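# Set the black plate onto the white plate

## Task

Place the black plate on top of the white plate so that no part of it sticks out past the white plate's rim, and so that it stays there without the robot holding it; then switch off suction and move the tool away from it.

## Robot and tools

Robot: one arm with seven joints (waist, shoulder, upper arm roll, elbow, forearm roll, wrist pitch, wrist roll), ending in a suction-cup tool rather than fingers. The controlled point is the cup point, the middle of the cup's rim when unloaded. The cup points along the cup point's own +z axis. About 7 cm back from the rim the tool widens to roughly 8 cm sideways (body and wrist camera), so keep that part clear of objects.

Frames: results report the cup point in the scene frame. The origin sits on the table surface under the arm base, +z is up, and +y lies to the left when facing along +x. end_effector_position is in metres and end_effector_quat_wxyz is the orientation. The arm base may be slightly tilted, and the printed position can be a little off, more so far from the base. "Hand target" shows the pose the controller is currently heading for. A "pose unreachable" line means the clearance check (which treats the mount under the base as arm) altered or blocked the command.

execute_actions(actions): actions is a list of actions run one after another. Each action is a list of up to 15 rows, one row per control step of 1/30 s, so an action lasts 15 steps (0.5 s). If fewer rows are given, the last one is repeated. A row is 7 numbers, each in [-1, 1], in this order: dx, dy, dz, rx, ry, rz, suction. The first six are an offset, not a pose: a target for the cup point relative to where it measured at the start of that action (for the first action of a call, the pose in the most recent result), expressed in the cup point's own axes. Every row in an action is relative to that same start, not to the row before. Scale: 1.0 equals 0.6 m for dx, dy, dz and 180 degrees for the rotation; rx, ry, rz form a single rotation vector. Each step, the command is clipped to within 70 mm and 16 degrees of the measured pose, and after the action the arm continues at most to the last clipped pose, so large offsets need several actions. An empty list just returns the current state and images.

Suction (7th number): 1 means full vacuum (about 55 kPa below ambient); a value between asks for that fraction; 0.05 or less means off. It keeps its last value until changed.

move(target, speed, blocking): target is one 7-number row as above, an offset in the cup point's axes from the pose in the latest result that shows one; the suction value is applied at the start. The cup point follows a straight path toward it lasting 0.5 to 10 s (it stops short after 10 s) and takes the shorter rotation. speed is in m/s, 0.002 to 0.5, default 0.25; turning is capped at twice that in rad/s. The path ignores obstacles, the real cup point lags and may overshoot the speed, especially near a straight arm. Faster contact and targets set deeper past a surface push harder. The result adds a "move:" line: done (stopped near target), off_target, moving, held (a check blocked the final step) or fault, plus the limits that acted (paced = command clipped; held = some steps blocked, after which the arm may speed up sharply) and the remaining distance. With blocking=false the call returns after 0.5 s while the arm keeps going; further moves and execute_actions are refused until a result shows the move ended, so use wait(0) or stop.

wait(seconds): 0 to 10; the arm keeps its last command and a running move continues, returning early if it ends. stop(): brakes a running move; faster motion needs more distance. Suction is unaffected.

zoom_image(camera, region): camera is cam_high, cam_low or cam_wrist; region is [x0, y0, x1, y1] in pixels of that camera's last image, origin top-left, at most 504 by 504. Images: cam_high 672x504, cam_low 672x504, cam_wrist 616x616 (fisheye, moves with the hand). Calibration is given per camera and may be off by a few degrees and millimetres.

finished_scene(scene): ends the current scene, given its number, after the arm has held its last command; irreversible, and it reports whether the goal was met.

Gripping: turn suction on and press the 29 mm rim flat onto a smooth area of the plate so it seals all round; holes, seams or the plate's edge under the rim leak. suction_measured shows the vacuum reached (near 0 without a seal; on a tight surface up to 0.15 below the command, dipping up to 0.04 as the pump cycles). part_present turns 1 at 0.50 and back to 0 below 0.45. Under vacuum the cup shortens, so a held plate sits up to about 10 mm nearer the tool. Vacuum may lift a resting object. To release, set the plate down so it rests on the white plate, then switch suction off, and rise more than 15 mm before the cup is free. If the cup seals on the table, turn suction off to release.

Cautions: the goal only counts if the black plate rests fully within the white plate on its own. Do not drop, slam or knock anything off the table. Loose objects may get nudged occasionally, so check before finishing. Contact torque reaching a joint's load limit (46.9 N m for waist, shoulder, upper arm roll, elbow; 29.5 N m for forearm roll, wrist pitch, wrist roll) halts the arm for 10 s and cancels the rest of the call. Joint ranges: waist and both rolls plus wrist roll ±6.283, shoulder ±2.250, elbow ±2.580, wrist pitch ±2.100 rad; the elbow won't fully straighten. Holding loads heats motors: a MOTOR HOT line appears from 60 °C, and at 75 °C an OVER-TEMPERATURE FAULT lets the arm sag. Smooth, efficient motion is preferred.

Each tool is called after ">>>" as name([rows], argument=value, ...), one row to a line, values as JSON.

## Session

>>> execute_actions(actions=[])

Scene clock: 0.00 s.
end_effector_position=(+0.4518, -0.0063, +0.2200) suction_measured=0.01 part_present=0 end_effector_quat_wxyz=(-0.003, +0.002, +1.000, +0.007)
Joint positions: [-0.056  0.432  0.001  1.655  0.     1.055  3.089]
Joint velocities: [-0.    -0.001 -0.    -0.    -0.    -0.001  0.   ]
Motor temperatures (°C, as the motors report them): [30 28 28 28 39 42 37]
Hand target: +0.452, -0.006, +0.220; -0.003, +0.002, +1.000, +0.007

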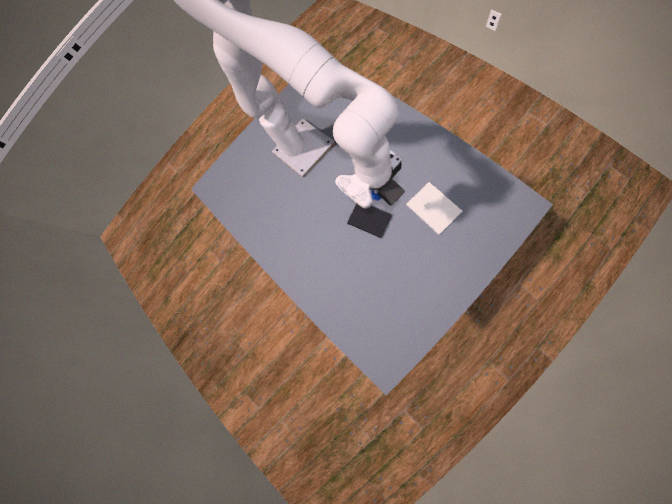

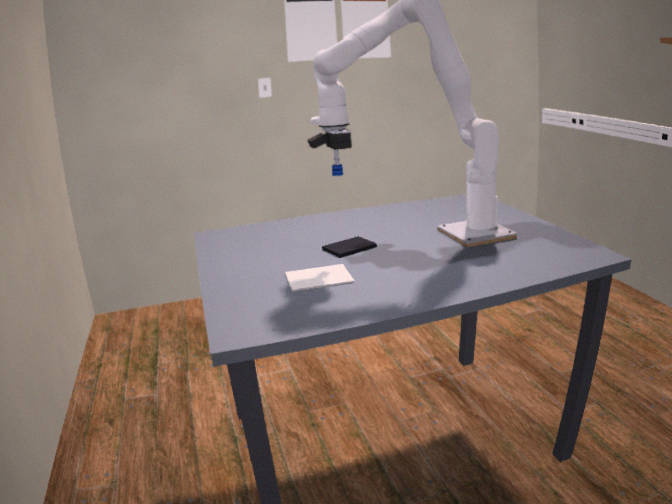

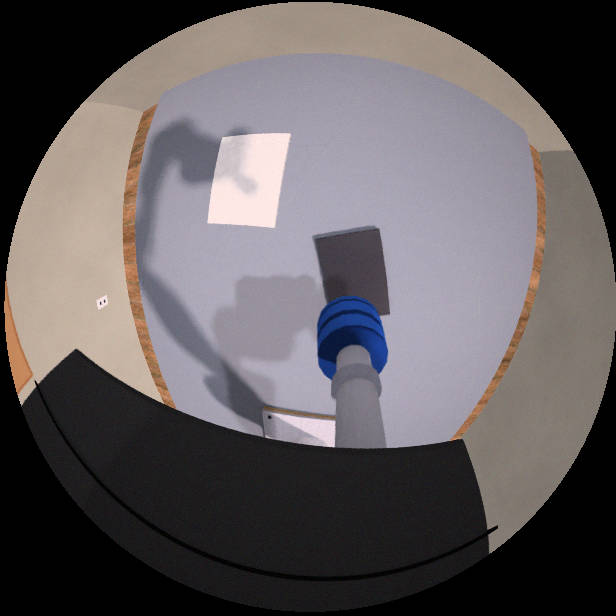

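>>> zoom_image(camera="cam_high", region=[330, 160, 480, 260])

>>> zoom_image(camera="cam_low", region=[270, 220, 390, 300])

Region (330, 160, 480, 260) of cam_high's 672x504 image, scaled by 3.360, with more detail than that image has.

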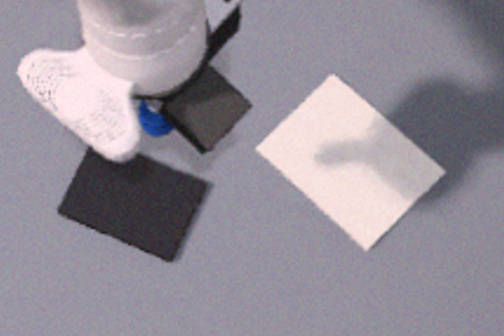

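Region (270, 220, 390, 300) of cam_low's 672x504 image, scaled by 4.200, with more detail than that image has.

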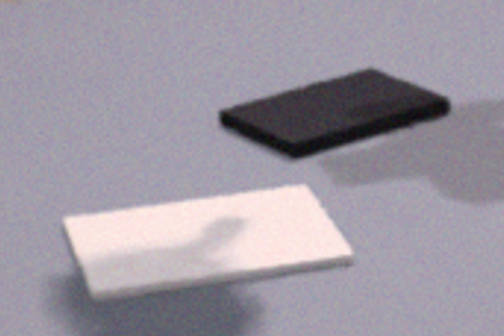

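>>> move(target=[0.031,-0.031,0.3,0,0,0,1])

>>> move(target=[0,0,0.055,0,0,0,1], speed=0.04)

Scene clock: 19.37 s.
end_effector_position=(+0.4322, -0.0221, +0.0398) suction_measured=0.01 part_present=0 end_effector_quat_wxyz=(-0.003, +0.002, +1.000, +0.007)
Joint positions: [-0.012  0.71  -0.004  1.907  0.006  0.524  3.124]
Joint velocities: [ 0.     0.004  0.    -0.001 -0.001 -0.001  0.   ]
Motor temperatures (°C, as the motors report them): [30 28 28 28 39 42 37]
Hand target: +0.432, -0.022, +0.040; -0.003, +0.002, +1.000, +0.007
Off the commanded pose: 0.000 m, 0 deg.
move: done
camera_calibration (this result's frames):
cam_wrist: T_world_to_cam=[[0.0812128, -0.988154, -0.130219, -0.0358254], [-0.921793, -0.124157, 0.367264, 0.394937], [-0.379081, 0.0902083, -0.920956, 0.303088], [0, 0, 0, 1]] pos_world=[0.481855, -0.0137078, 0.129419]

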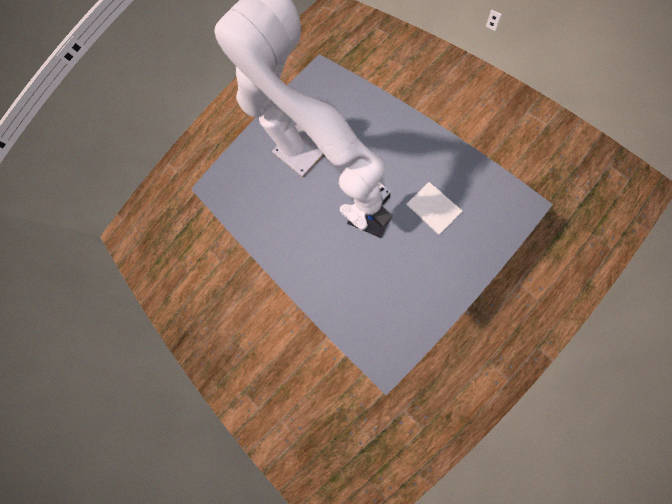

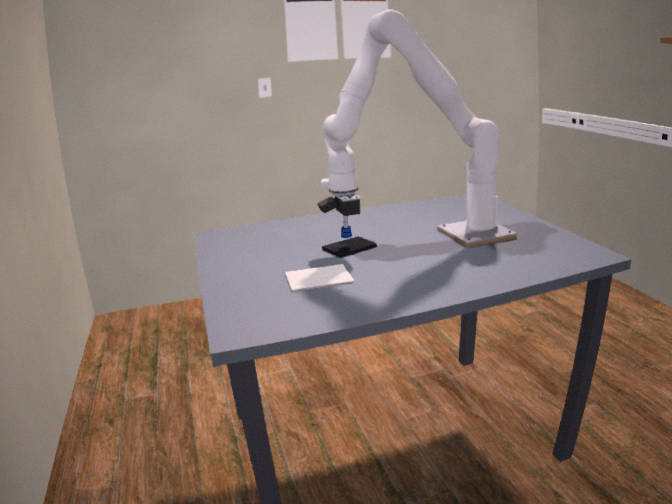

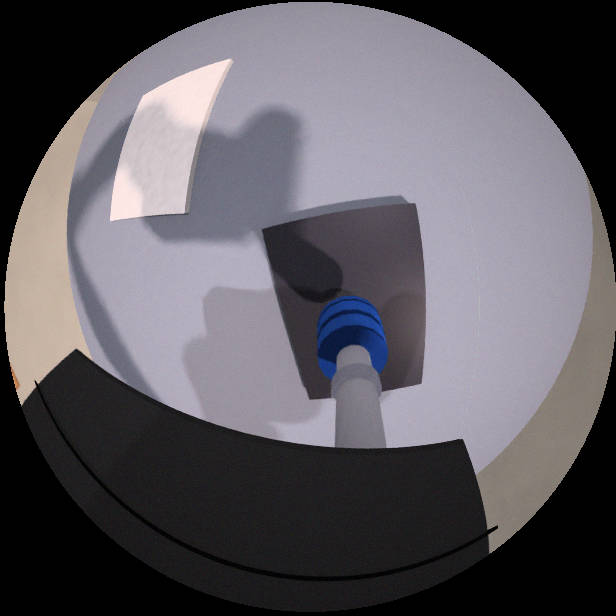

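Scene clock: 20.50 s.
end_effector_position=(+0.4319, -0.0217, +0.0068) suction_measured=0.41 part_present=0 end_effector_quat_wxyz=(-0.003, +0.002, +1.000, +0.007)
Joint positions: [-0.012  0.784 -0.004  1.915  0.008  0.442  3.122]
Joint velocities: [ 0.     0.004 -0.     0.     0.002 -0.002 -0.   ]
Motor temperatures (°C, as the motors report them): [30 28 28 28 39 42 37]
Hand target: +0.432, -0.022, +0.007; -0.003, +0.002, +1.000, +0.007
Off the commanded pose: 0.000 m, 0 deg.
move: done
camera_calibration (this result's frames):
cam_wrist: T_world_to_cam=[[0.081205, -0.988155, -0.130211, -0.0396387], [-0.92168, -0.124174, 0.367541, 0.406785], [-0.379356, 0.0901665, -0.920847, 0.272612], [0, 0, 0, 1]] pos_world=[0.481562, -0.0132376, 0.0963621]

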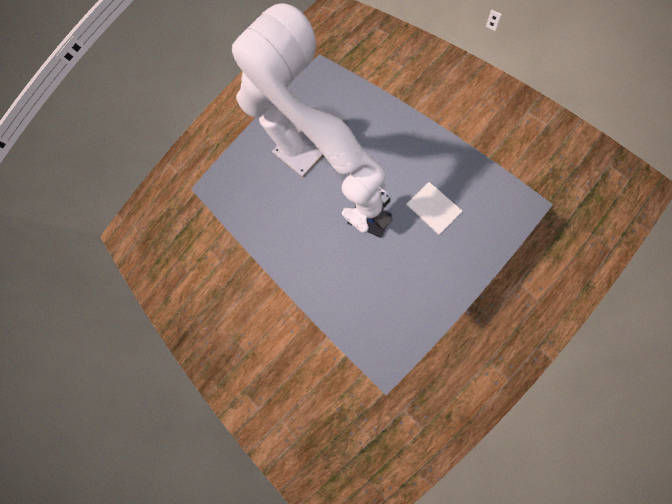

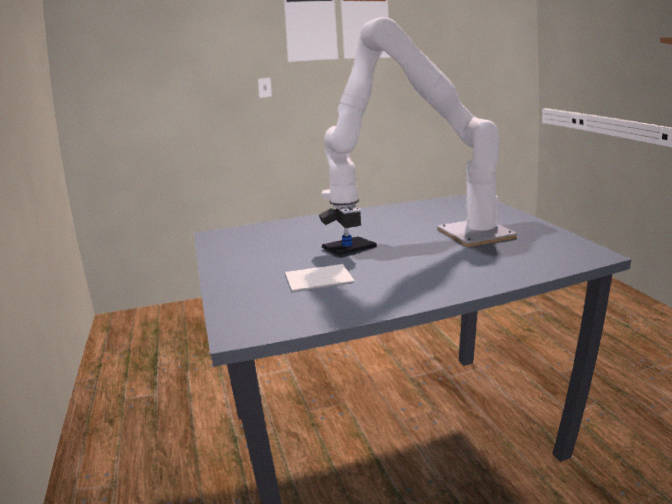

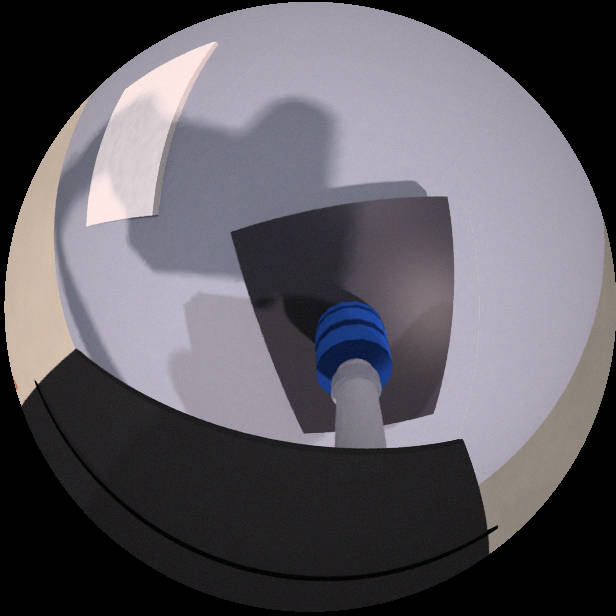

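>>> wait(seconds=0.7)

>>> move(target=[0,0,-0.06,0,0,0,1], speed=0.1)

Scene clock: 23.00 s.
end_effector_position=(+0.4321, -0.0217, +0.0068) suction_measured=0.99 part_present=1 end_effector_quat_wxyz=(-0.003, +0.002, +1.000, +0.007)
Joint positions: [-0.012  0.784 -0.004  1.915  0.008  0.442  3.122]
Joint velocities: [ 0.    -0.     0.     0.    -0.002  0.    -0.   ]
Motor temperatures (°C, as the motors report them): [30 28 28 28 39 42 37]
Hand target: +0.432, -0.022, +0.007; -0.003, +0.002, +1.000, +0.007
Off the commanded pose: 0.000 m, 0 deg.
wait: 0.70 s; at rest from the start
camera_calibration (this result's frames):
cam_wrist: T_world_to_cam=[[0.0812524, -0.988153, -0.130202, -0.0396577], [-0.921793, -0.124186, 0.367253, 0.406975], [-0.379072, 0.0901791, -0.920963, 0.272547], [0, 0, 0, 1]] pos_world=[0.481684, -0.013225, 0.0963787]

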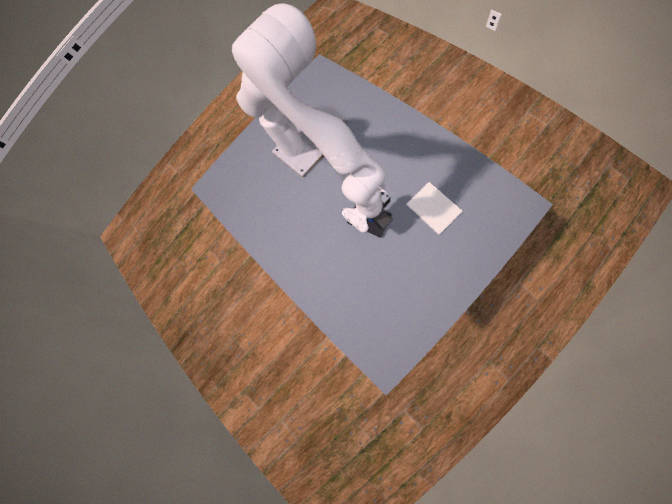

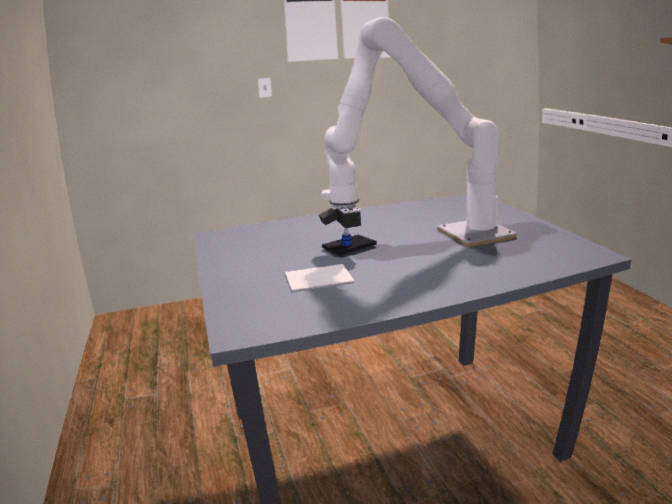

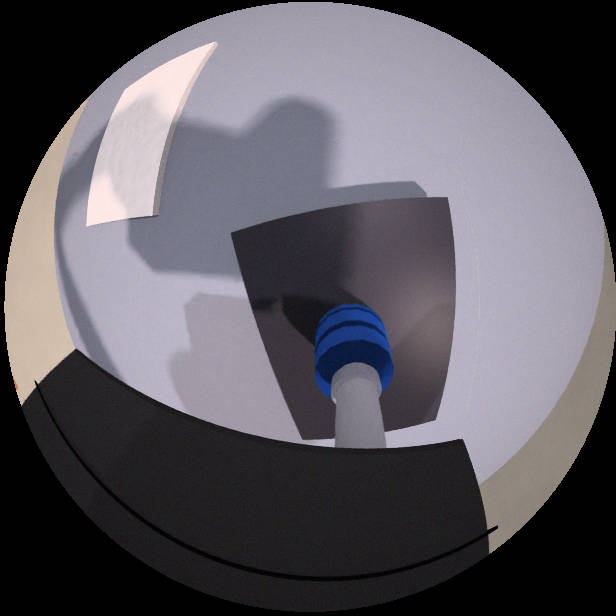

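Scene clock: 23.83 s.
end_effector_position=(+0.4322, -0.0222, +0.0426) suction_measured=0.99 part_present=1 end_effector_quat_wxyz=(-0.003, +0.002, +1.000, +0.007)
Joint positions: [-0.012  0.704 -0.004  1.906  0.006  0.531  3.124]
Joint velocities: [ 0.    -0.003  0.    -0.    -0.001  0.     0.   ]
Motor temperatures (°C, as the motors report them): [30 28 28 28 39 42 37]
Hand target: +0.432, -0.022, +0.043; -0.003, +0.002, +1.000, +0.007
Off the commanded pose: 0.000 m, 0 deg.
move: done
camera_calibration (this result's frames):
cam_wrist: T_world_to_cam=[[0.0811626, -0.988154, -0.13025, -0.035474], [-0.921661, -0.124154, 0.367596, 0.393769], [-0.379412, 0.090211, -0.920819, 0.305772], [0, 0, 0, 1]] pos_world=[0.481815, -0.0137496, 0.132192]

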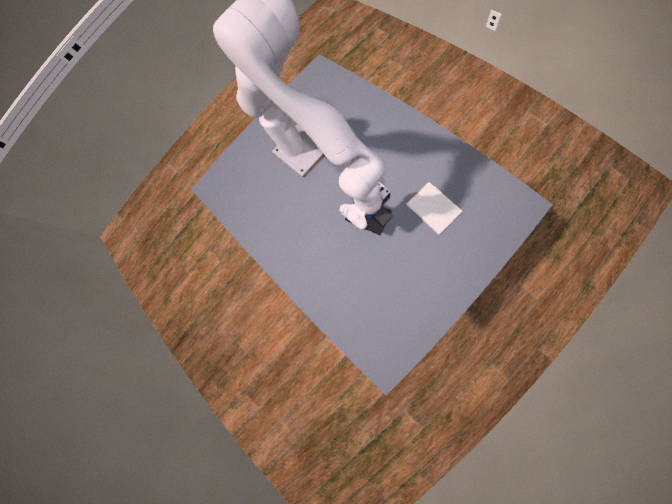

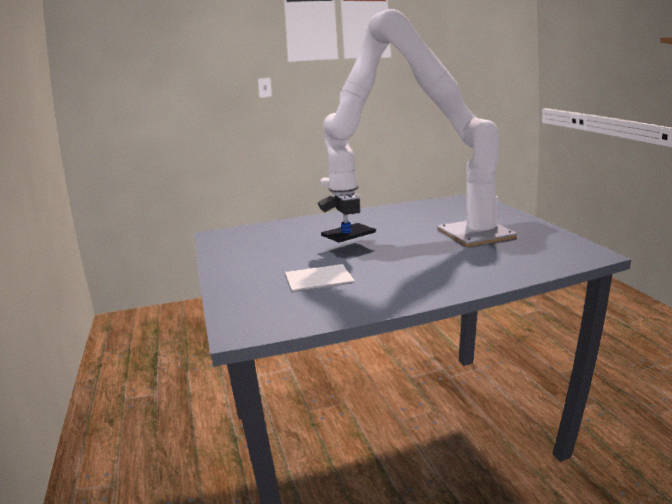

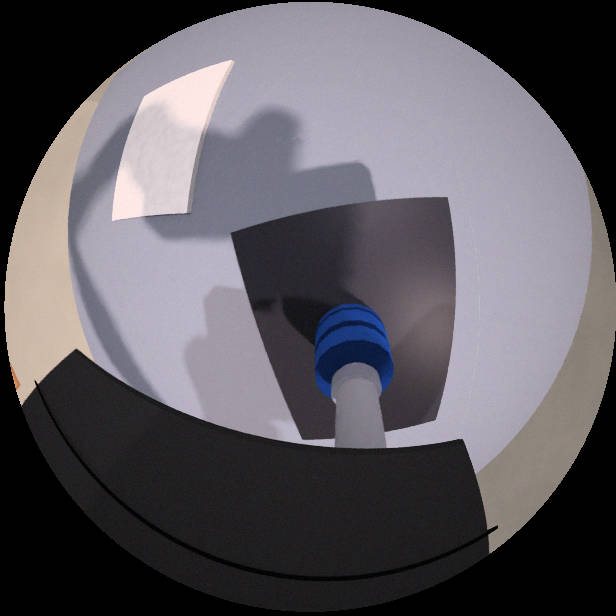

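>>> move(target=[-0.227,0.285,0.015,0,0,0.1,1])

>>> move(target=[0,0,0.03,0,0,0,1], speed=0.04)

Scene clock: 26.70 s.
end_effector_position=(+0.5695, +0.1481, +0.0360) suction_measured=0.99 part_present=1 end_effector_quat_wxyz=(-0.004, +0.159, +0.987, +0.007)
Joint positions: [-0.356  0.963  0.099  1.302 -0.105  0.88   2.598]
Joint velocities: [-0.004  0.012 -0.    -0.01   0.     0.008 -0.003]
Motor temperatures (°C, as the motors report them): [30 28 28 28 39 42 37]
Hand target: +0.569, +0.148, +0.035; -0.004, +0.158, +0.987, +0.007
Off the commanded pose: 0.001 m, 0 deg.
move: done
camera_calibration (this result's frames):
cam_wrist: T_world_to_cam=[[-0.22869, -0.964937, -0.128828, 0.293714], [-0.913615, 0.167038, 0.370682, 0.496126], [-0.336166, 0.202471, -0.919782, 0.295133], [0, 0, 0, 1]] pos_world=[0.619652, 0.140788, 0.125391]

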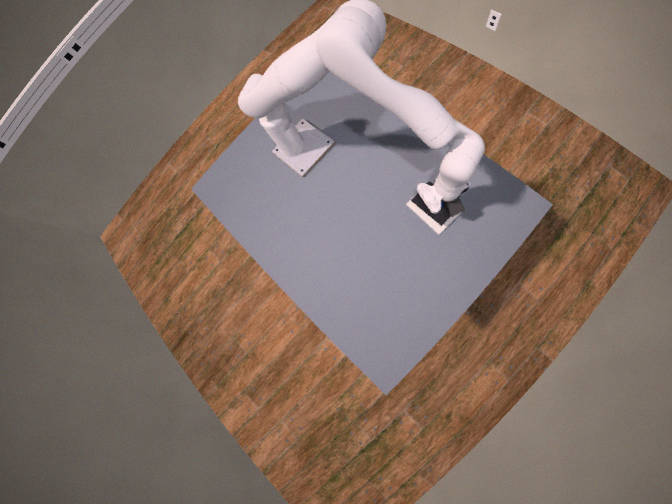

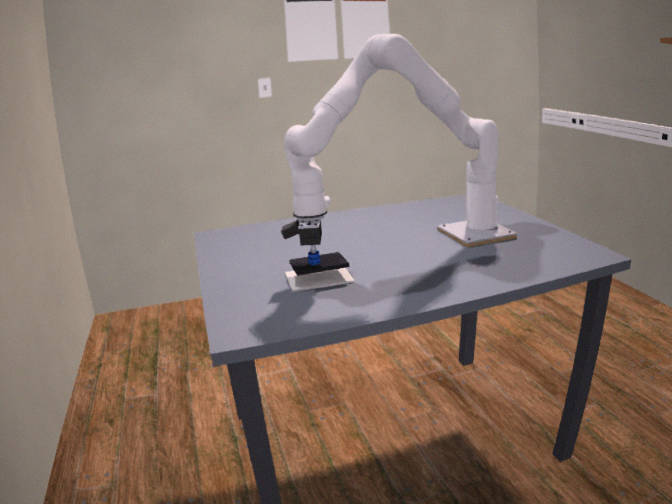

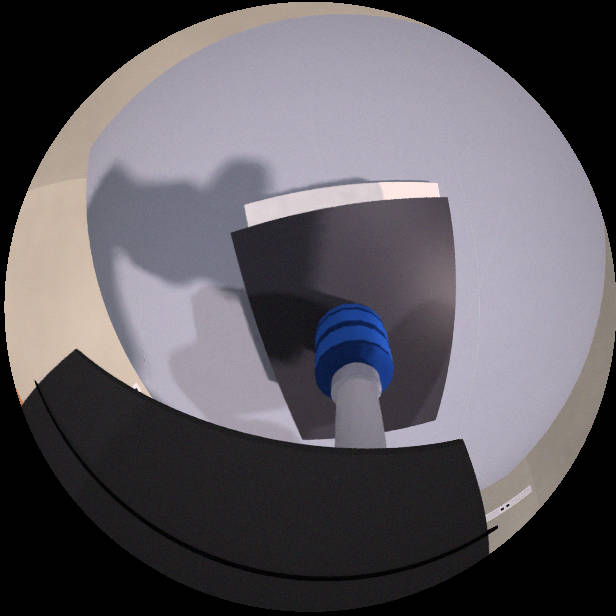

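Scene clock: 27.47 s.
end_effector_position=(+0.5695, +0.1484, +0.0182) suction_measured=0.99 part_present=1 end_effector_quat_wxyz=(-0.003, +0.159, +0.987, +0.007)
Joint positions: [-0.355  0.991  0.096  1.307 -0.107  0.847  2.599]
Joint velocities: [ 0.     0.004  0.     0.001  0.001 -0.002 -0.   ]
Motor temperatures (°C, as the motors report them): [30 28 28 28 39 42 37]
Hand target: +0.569, +0.148, +0.018; -0.004, +0.159, +0.987, +0.007
Off the commanded pose: 0.000 m, 0 deg.
move: done
camera_calibration (this result's frames):
cam_wrist: T_world_to_cam=[[-0.228636, -0.964937, -0.128928, 0.291666], [-0.913681, 0.166982, 0.370545, 0.5027], [-0.336023, 0.202519, -0.919823, 0.278559], [0, 0, 0, 1]] pos_world=[0.619595, 0.141084, 0.107556]

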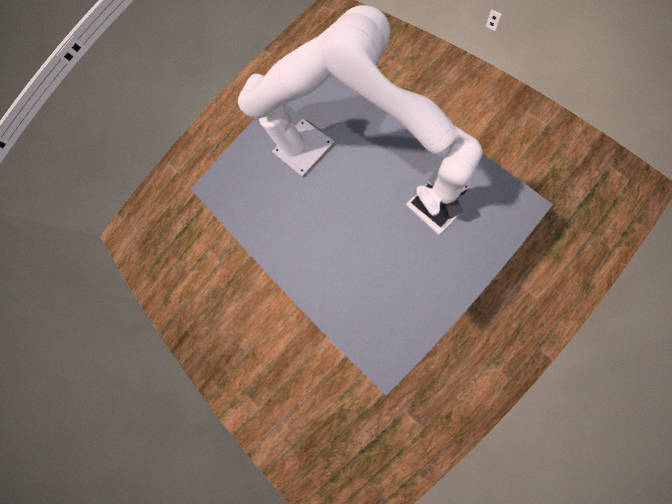

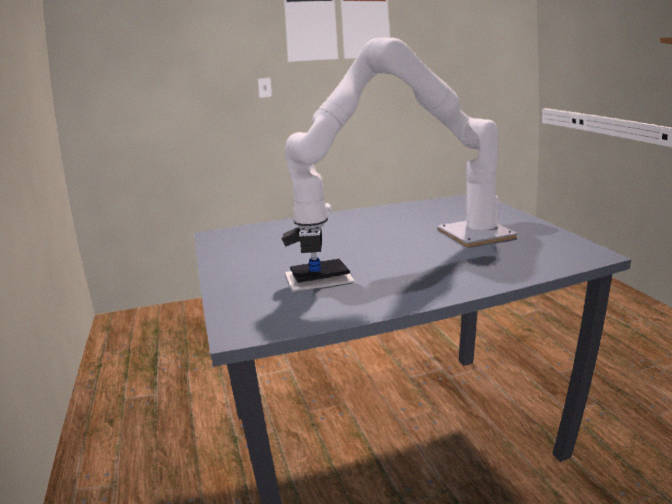

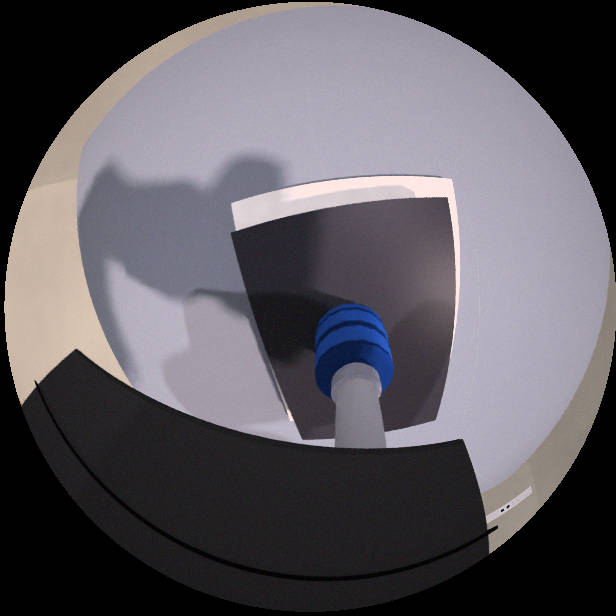

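>>> move(target=[0,-0.002,0.017,0,0,0.008,1], speed=0.03)

>>> zoom_image(camera="cam_low", region=[270, 230, 370, 300])

Scene clock: 30.83 s.
end_effector_position=(+0.5691, +0.1474, +0.0081) suction_measured=0.99 part_present=1 end_effector_quat_wxyz=(-0.003, +0.171, +0.985, +0.007)
Joint positions: [-0.355  1.007  0.1    1.311 -0.114  0.827  2.582]
Joint velocities: [-0.     0.003 -0.     0.    -0.001 -0.003 -0.003]
Motor temperatures (°C, as the motors report them): [30 28 28 28 39 42 37]
Hand target: +0.569, +0.147, +0.008; -0.004, +0.171, +0.985, +0.007
Off the commanded pose: 0.000 m, 0 deg.
move: done
camera_calibration (this result's frames):
cam_wrist: T_world_to_cam=[[-0.252644, -0.958947, -0.128811, 0.302122], [-0.909144, 0.18972, 0.37076, 0.500301], [-0.331101, 0.210778, -0.919753, 0.265368], [0, 0, 0, 1]] pos_world=[0.619039, 0.138868, 0.0974983]

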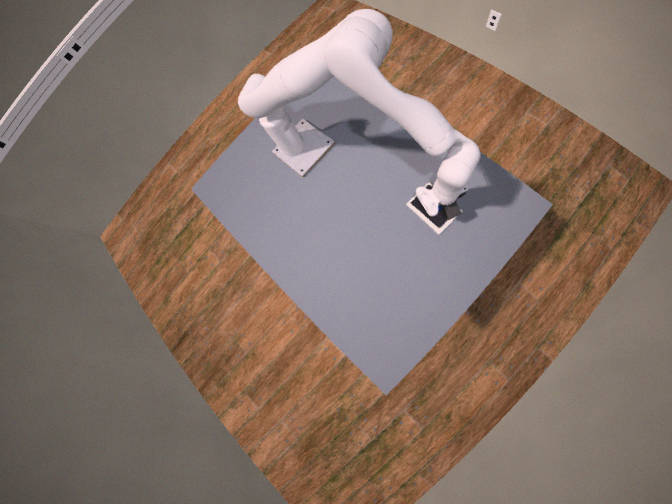

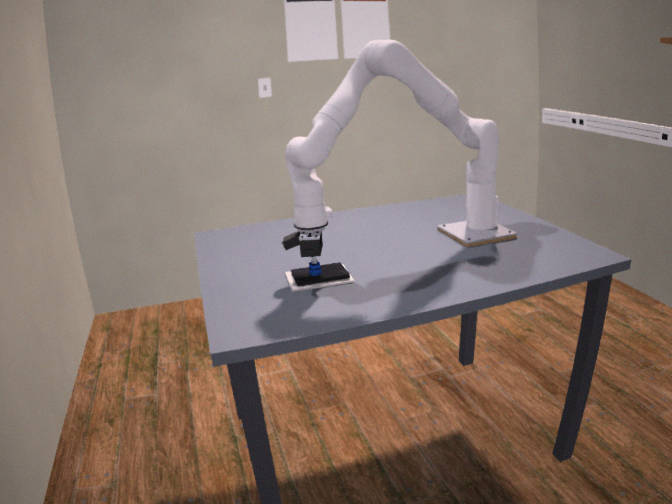

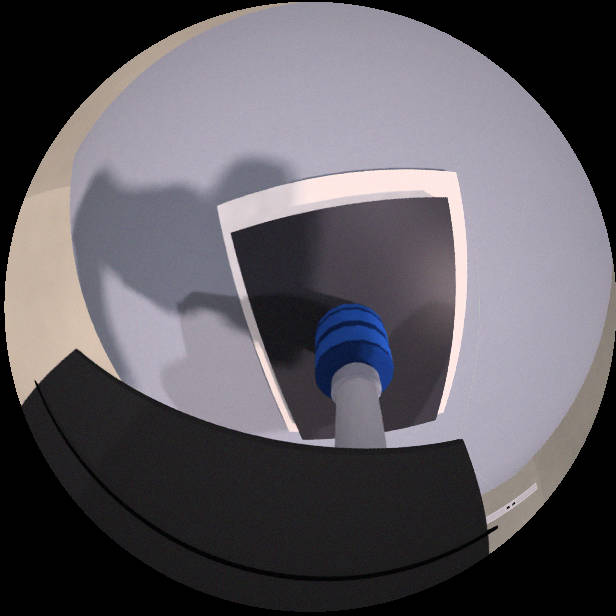

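Region (270, 230, 370, 300) of cam_low's 672x504 image, scaled by 5.040, with more detail than that image has; it fills the top 353 rows of this view, and the rest is white.

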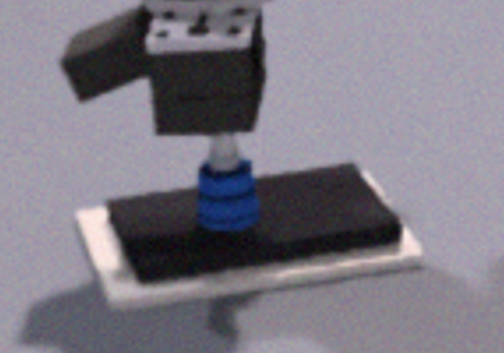

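>>> move(target=[-0.006,0.002,0.004,0,0,0,1], speed=0.02)

>>> execute_actions([
  [[0,0,0,0,0,0,0]],
  [[0,0,0,0,0,0,0]],
])

>>> move(target=[0,0,-0.2,0,0,0,0])

Scene clock: 34.13 s.
end_effector_position=(+0.5734, +0.1475, +0.0067) suction_measured=0.99 part_present=1 end_effector_quat_wxyz=(-0.003, +0.171, +0.985, +0.007)
Joint positions: [-0.353  1.016  0.1    1.294 -0.114  0.834  2.583]
Joint velocities: [ 0.001  0.001  0.    -0.003  0.     0.001  0.   ]
Motor temperatures (°C, as the motors report them): [30 28 28 28 39 42 37]
Hand target: +0.573, +0.147, +0.006; -0.003, +0.171, +0.985, +0.007
Off the commanded pose: 0.001 m, 0 deg.
move: done
camera_calibration (this result's frames):
cam_wrist: T_world_to_cam=[[-0.252326, -0.958916, -0.129658, 0.302964], [-0.909781, 0.189459, 0.369328, 0.505118], [-0.32959, 0.211151, -0.92021, 0.264575], [0, 0, 0, 1]] pos_world=[0.623194, 0.138953, 0.0961915]

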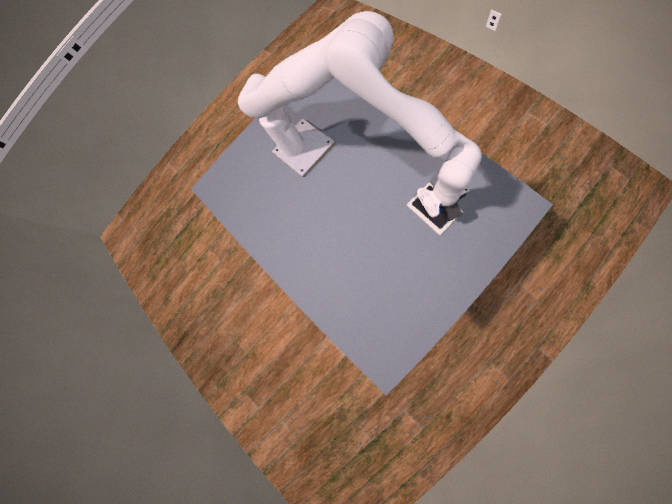

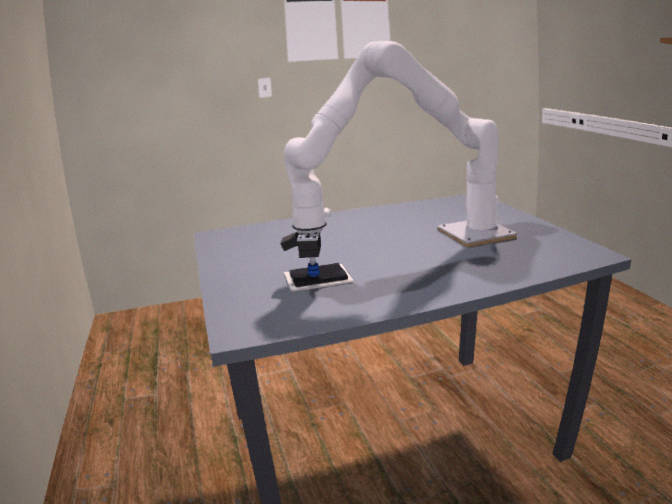

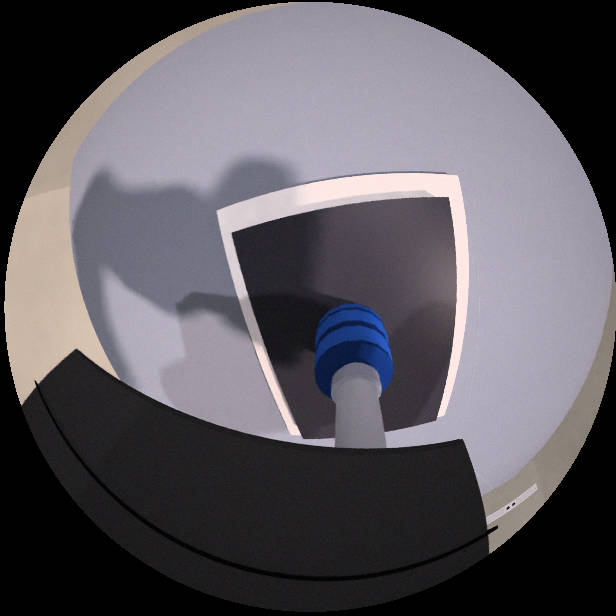

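Scene clock: 35.13 s.
end_effector_position=(+0.5760, +0.1483, +0.0113) suction_measured=0.01 part_present=0 end_effector_quat_wxyz=(+0.001, +0.171, +0.985, +0.009)
Joint positions: [-0.353  1.009  0.101  1.292 -0.115  0.835  2.583]
Joint velocities: [-0.    -0.    -0.    -0.001  0.001 -0.001  0.   ]
Motor temperatures (°C, as the motors report them): [30 28 28 28 39 42 37]
Hand target: +0.575, +0.148, +0.009; -0.001, +0.171, +0.985, +0.008
Off the commanded pose: 0.002 m, 0 deg.
camera_calibration (this result's frames):
cam_wrist: T_world_to_cam=[[-0.251376, -0.958582, -0.13391, 0.304403], [-0.912531, 0.1886, 0.36293, 0.507438], [-0.322643, 0.213428, -0.922144, 0.26517], [0, 0, 0, 1]] pos_world=[0.625127, 0.139498, 0.101123]

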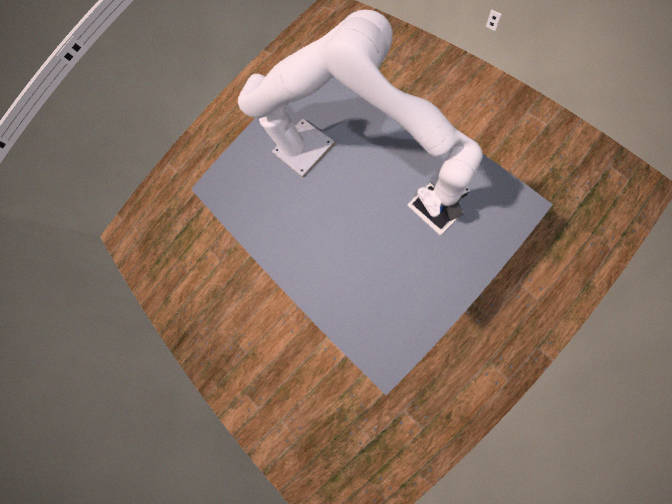

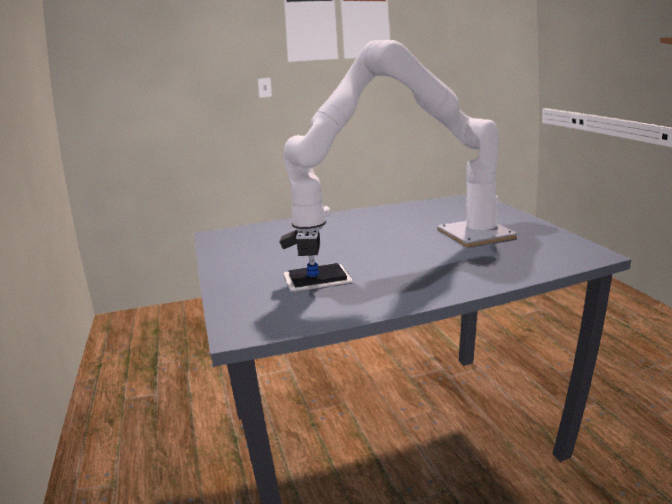

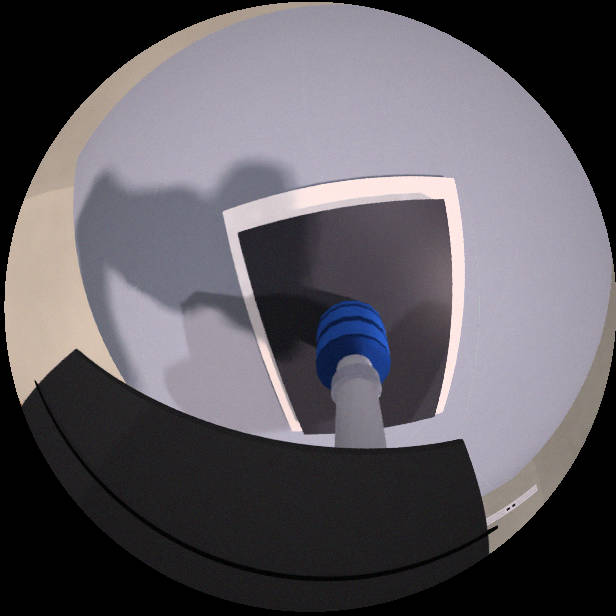

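Scene clock: 36.13 s.
end_effector_position=(+0.5754, +0.1460, +0.1312) suction_measured=0.01 part_present=0 end_effector_quat_wxyz=(+0.001, +0.171, +0.985, +0.009)
Joint positions: [-0.361  0.835  0.119  1.226 -0.101  1.074  2.572]
Joint velocities: [-0.    -0.004 -0.    -0.001 -0.     0.002 -0.   ]
Motor temperatures (°C, as the motors report them): [30 28 28 28 39 42 37]
Hand target: +0.575, +0.146, +0.131; +0.001, +0.171, +0.985, +0.009
Off the commanded pose: 0.000 m, 0 deg.
move: done
camera_calibration (this result's frames):
cam_wrist: T_world_to_cam=[[-0.251542, -0.958558, -0.133766, 0.318231], [-0.912435, 0.188771, 0.363081, 0.463658], [-0.322783, 0.213383, -0.922106, 0.376081], [0, 0, 0, 1]] pos_world=[0.624499, 0.137268, 0.221009]

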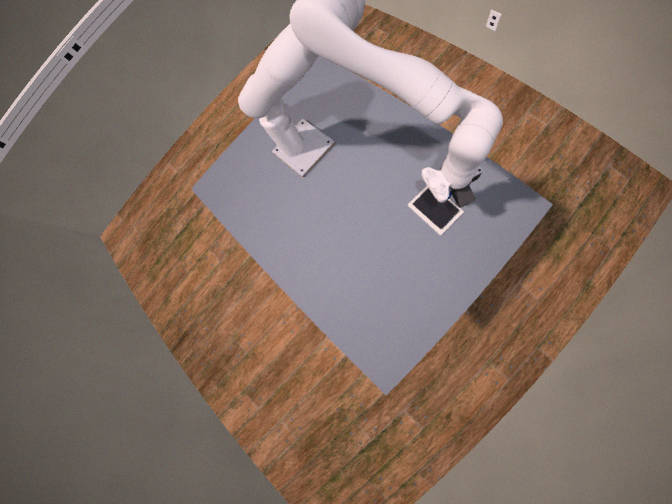

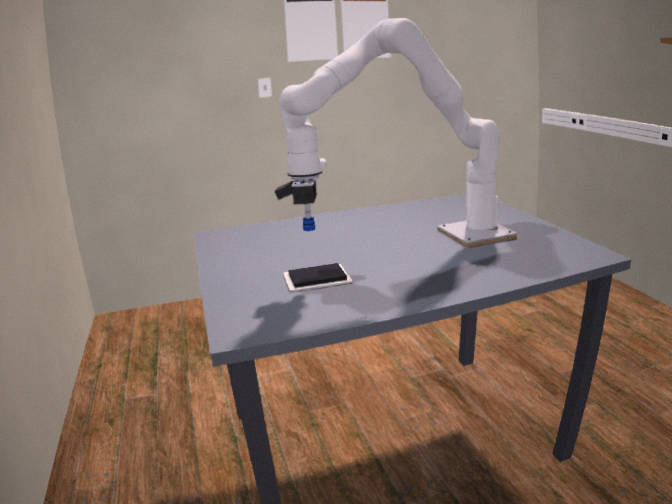

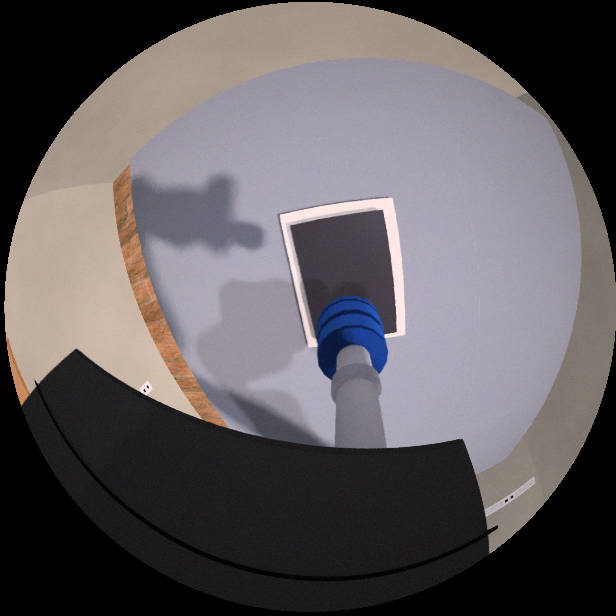

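>>> finished_scene(scene=1)

The scene is finished: the task was done.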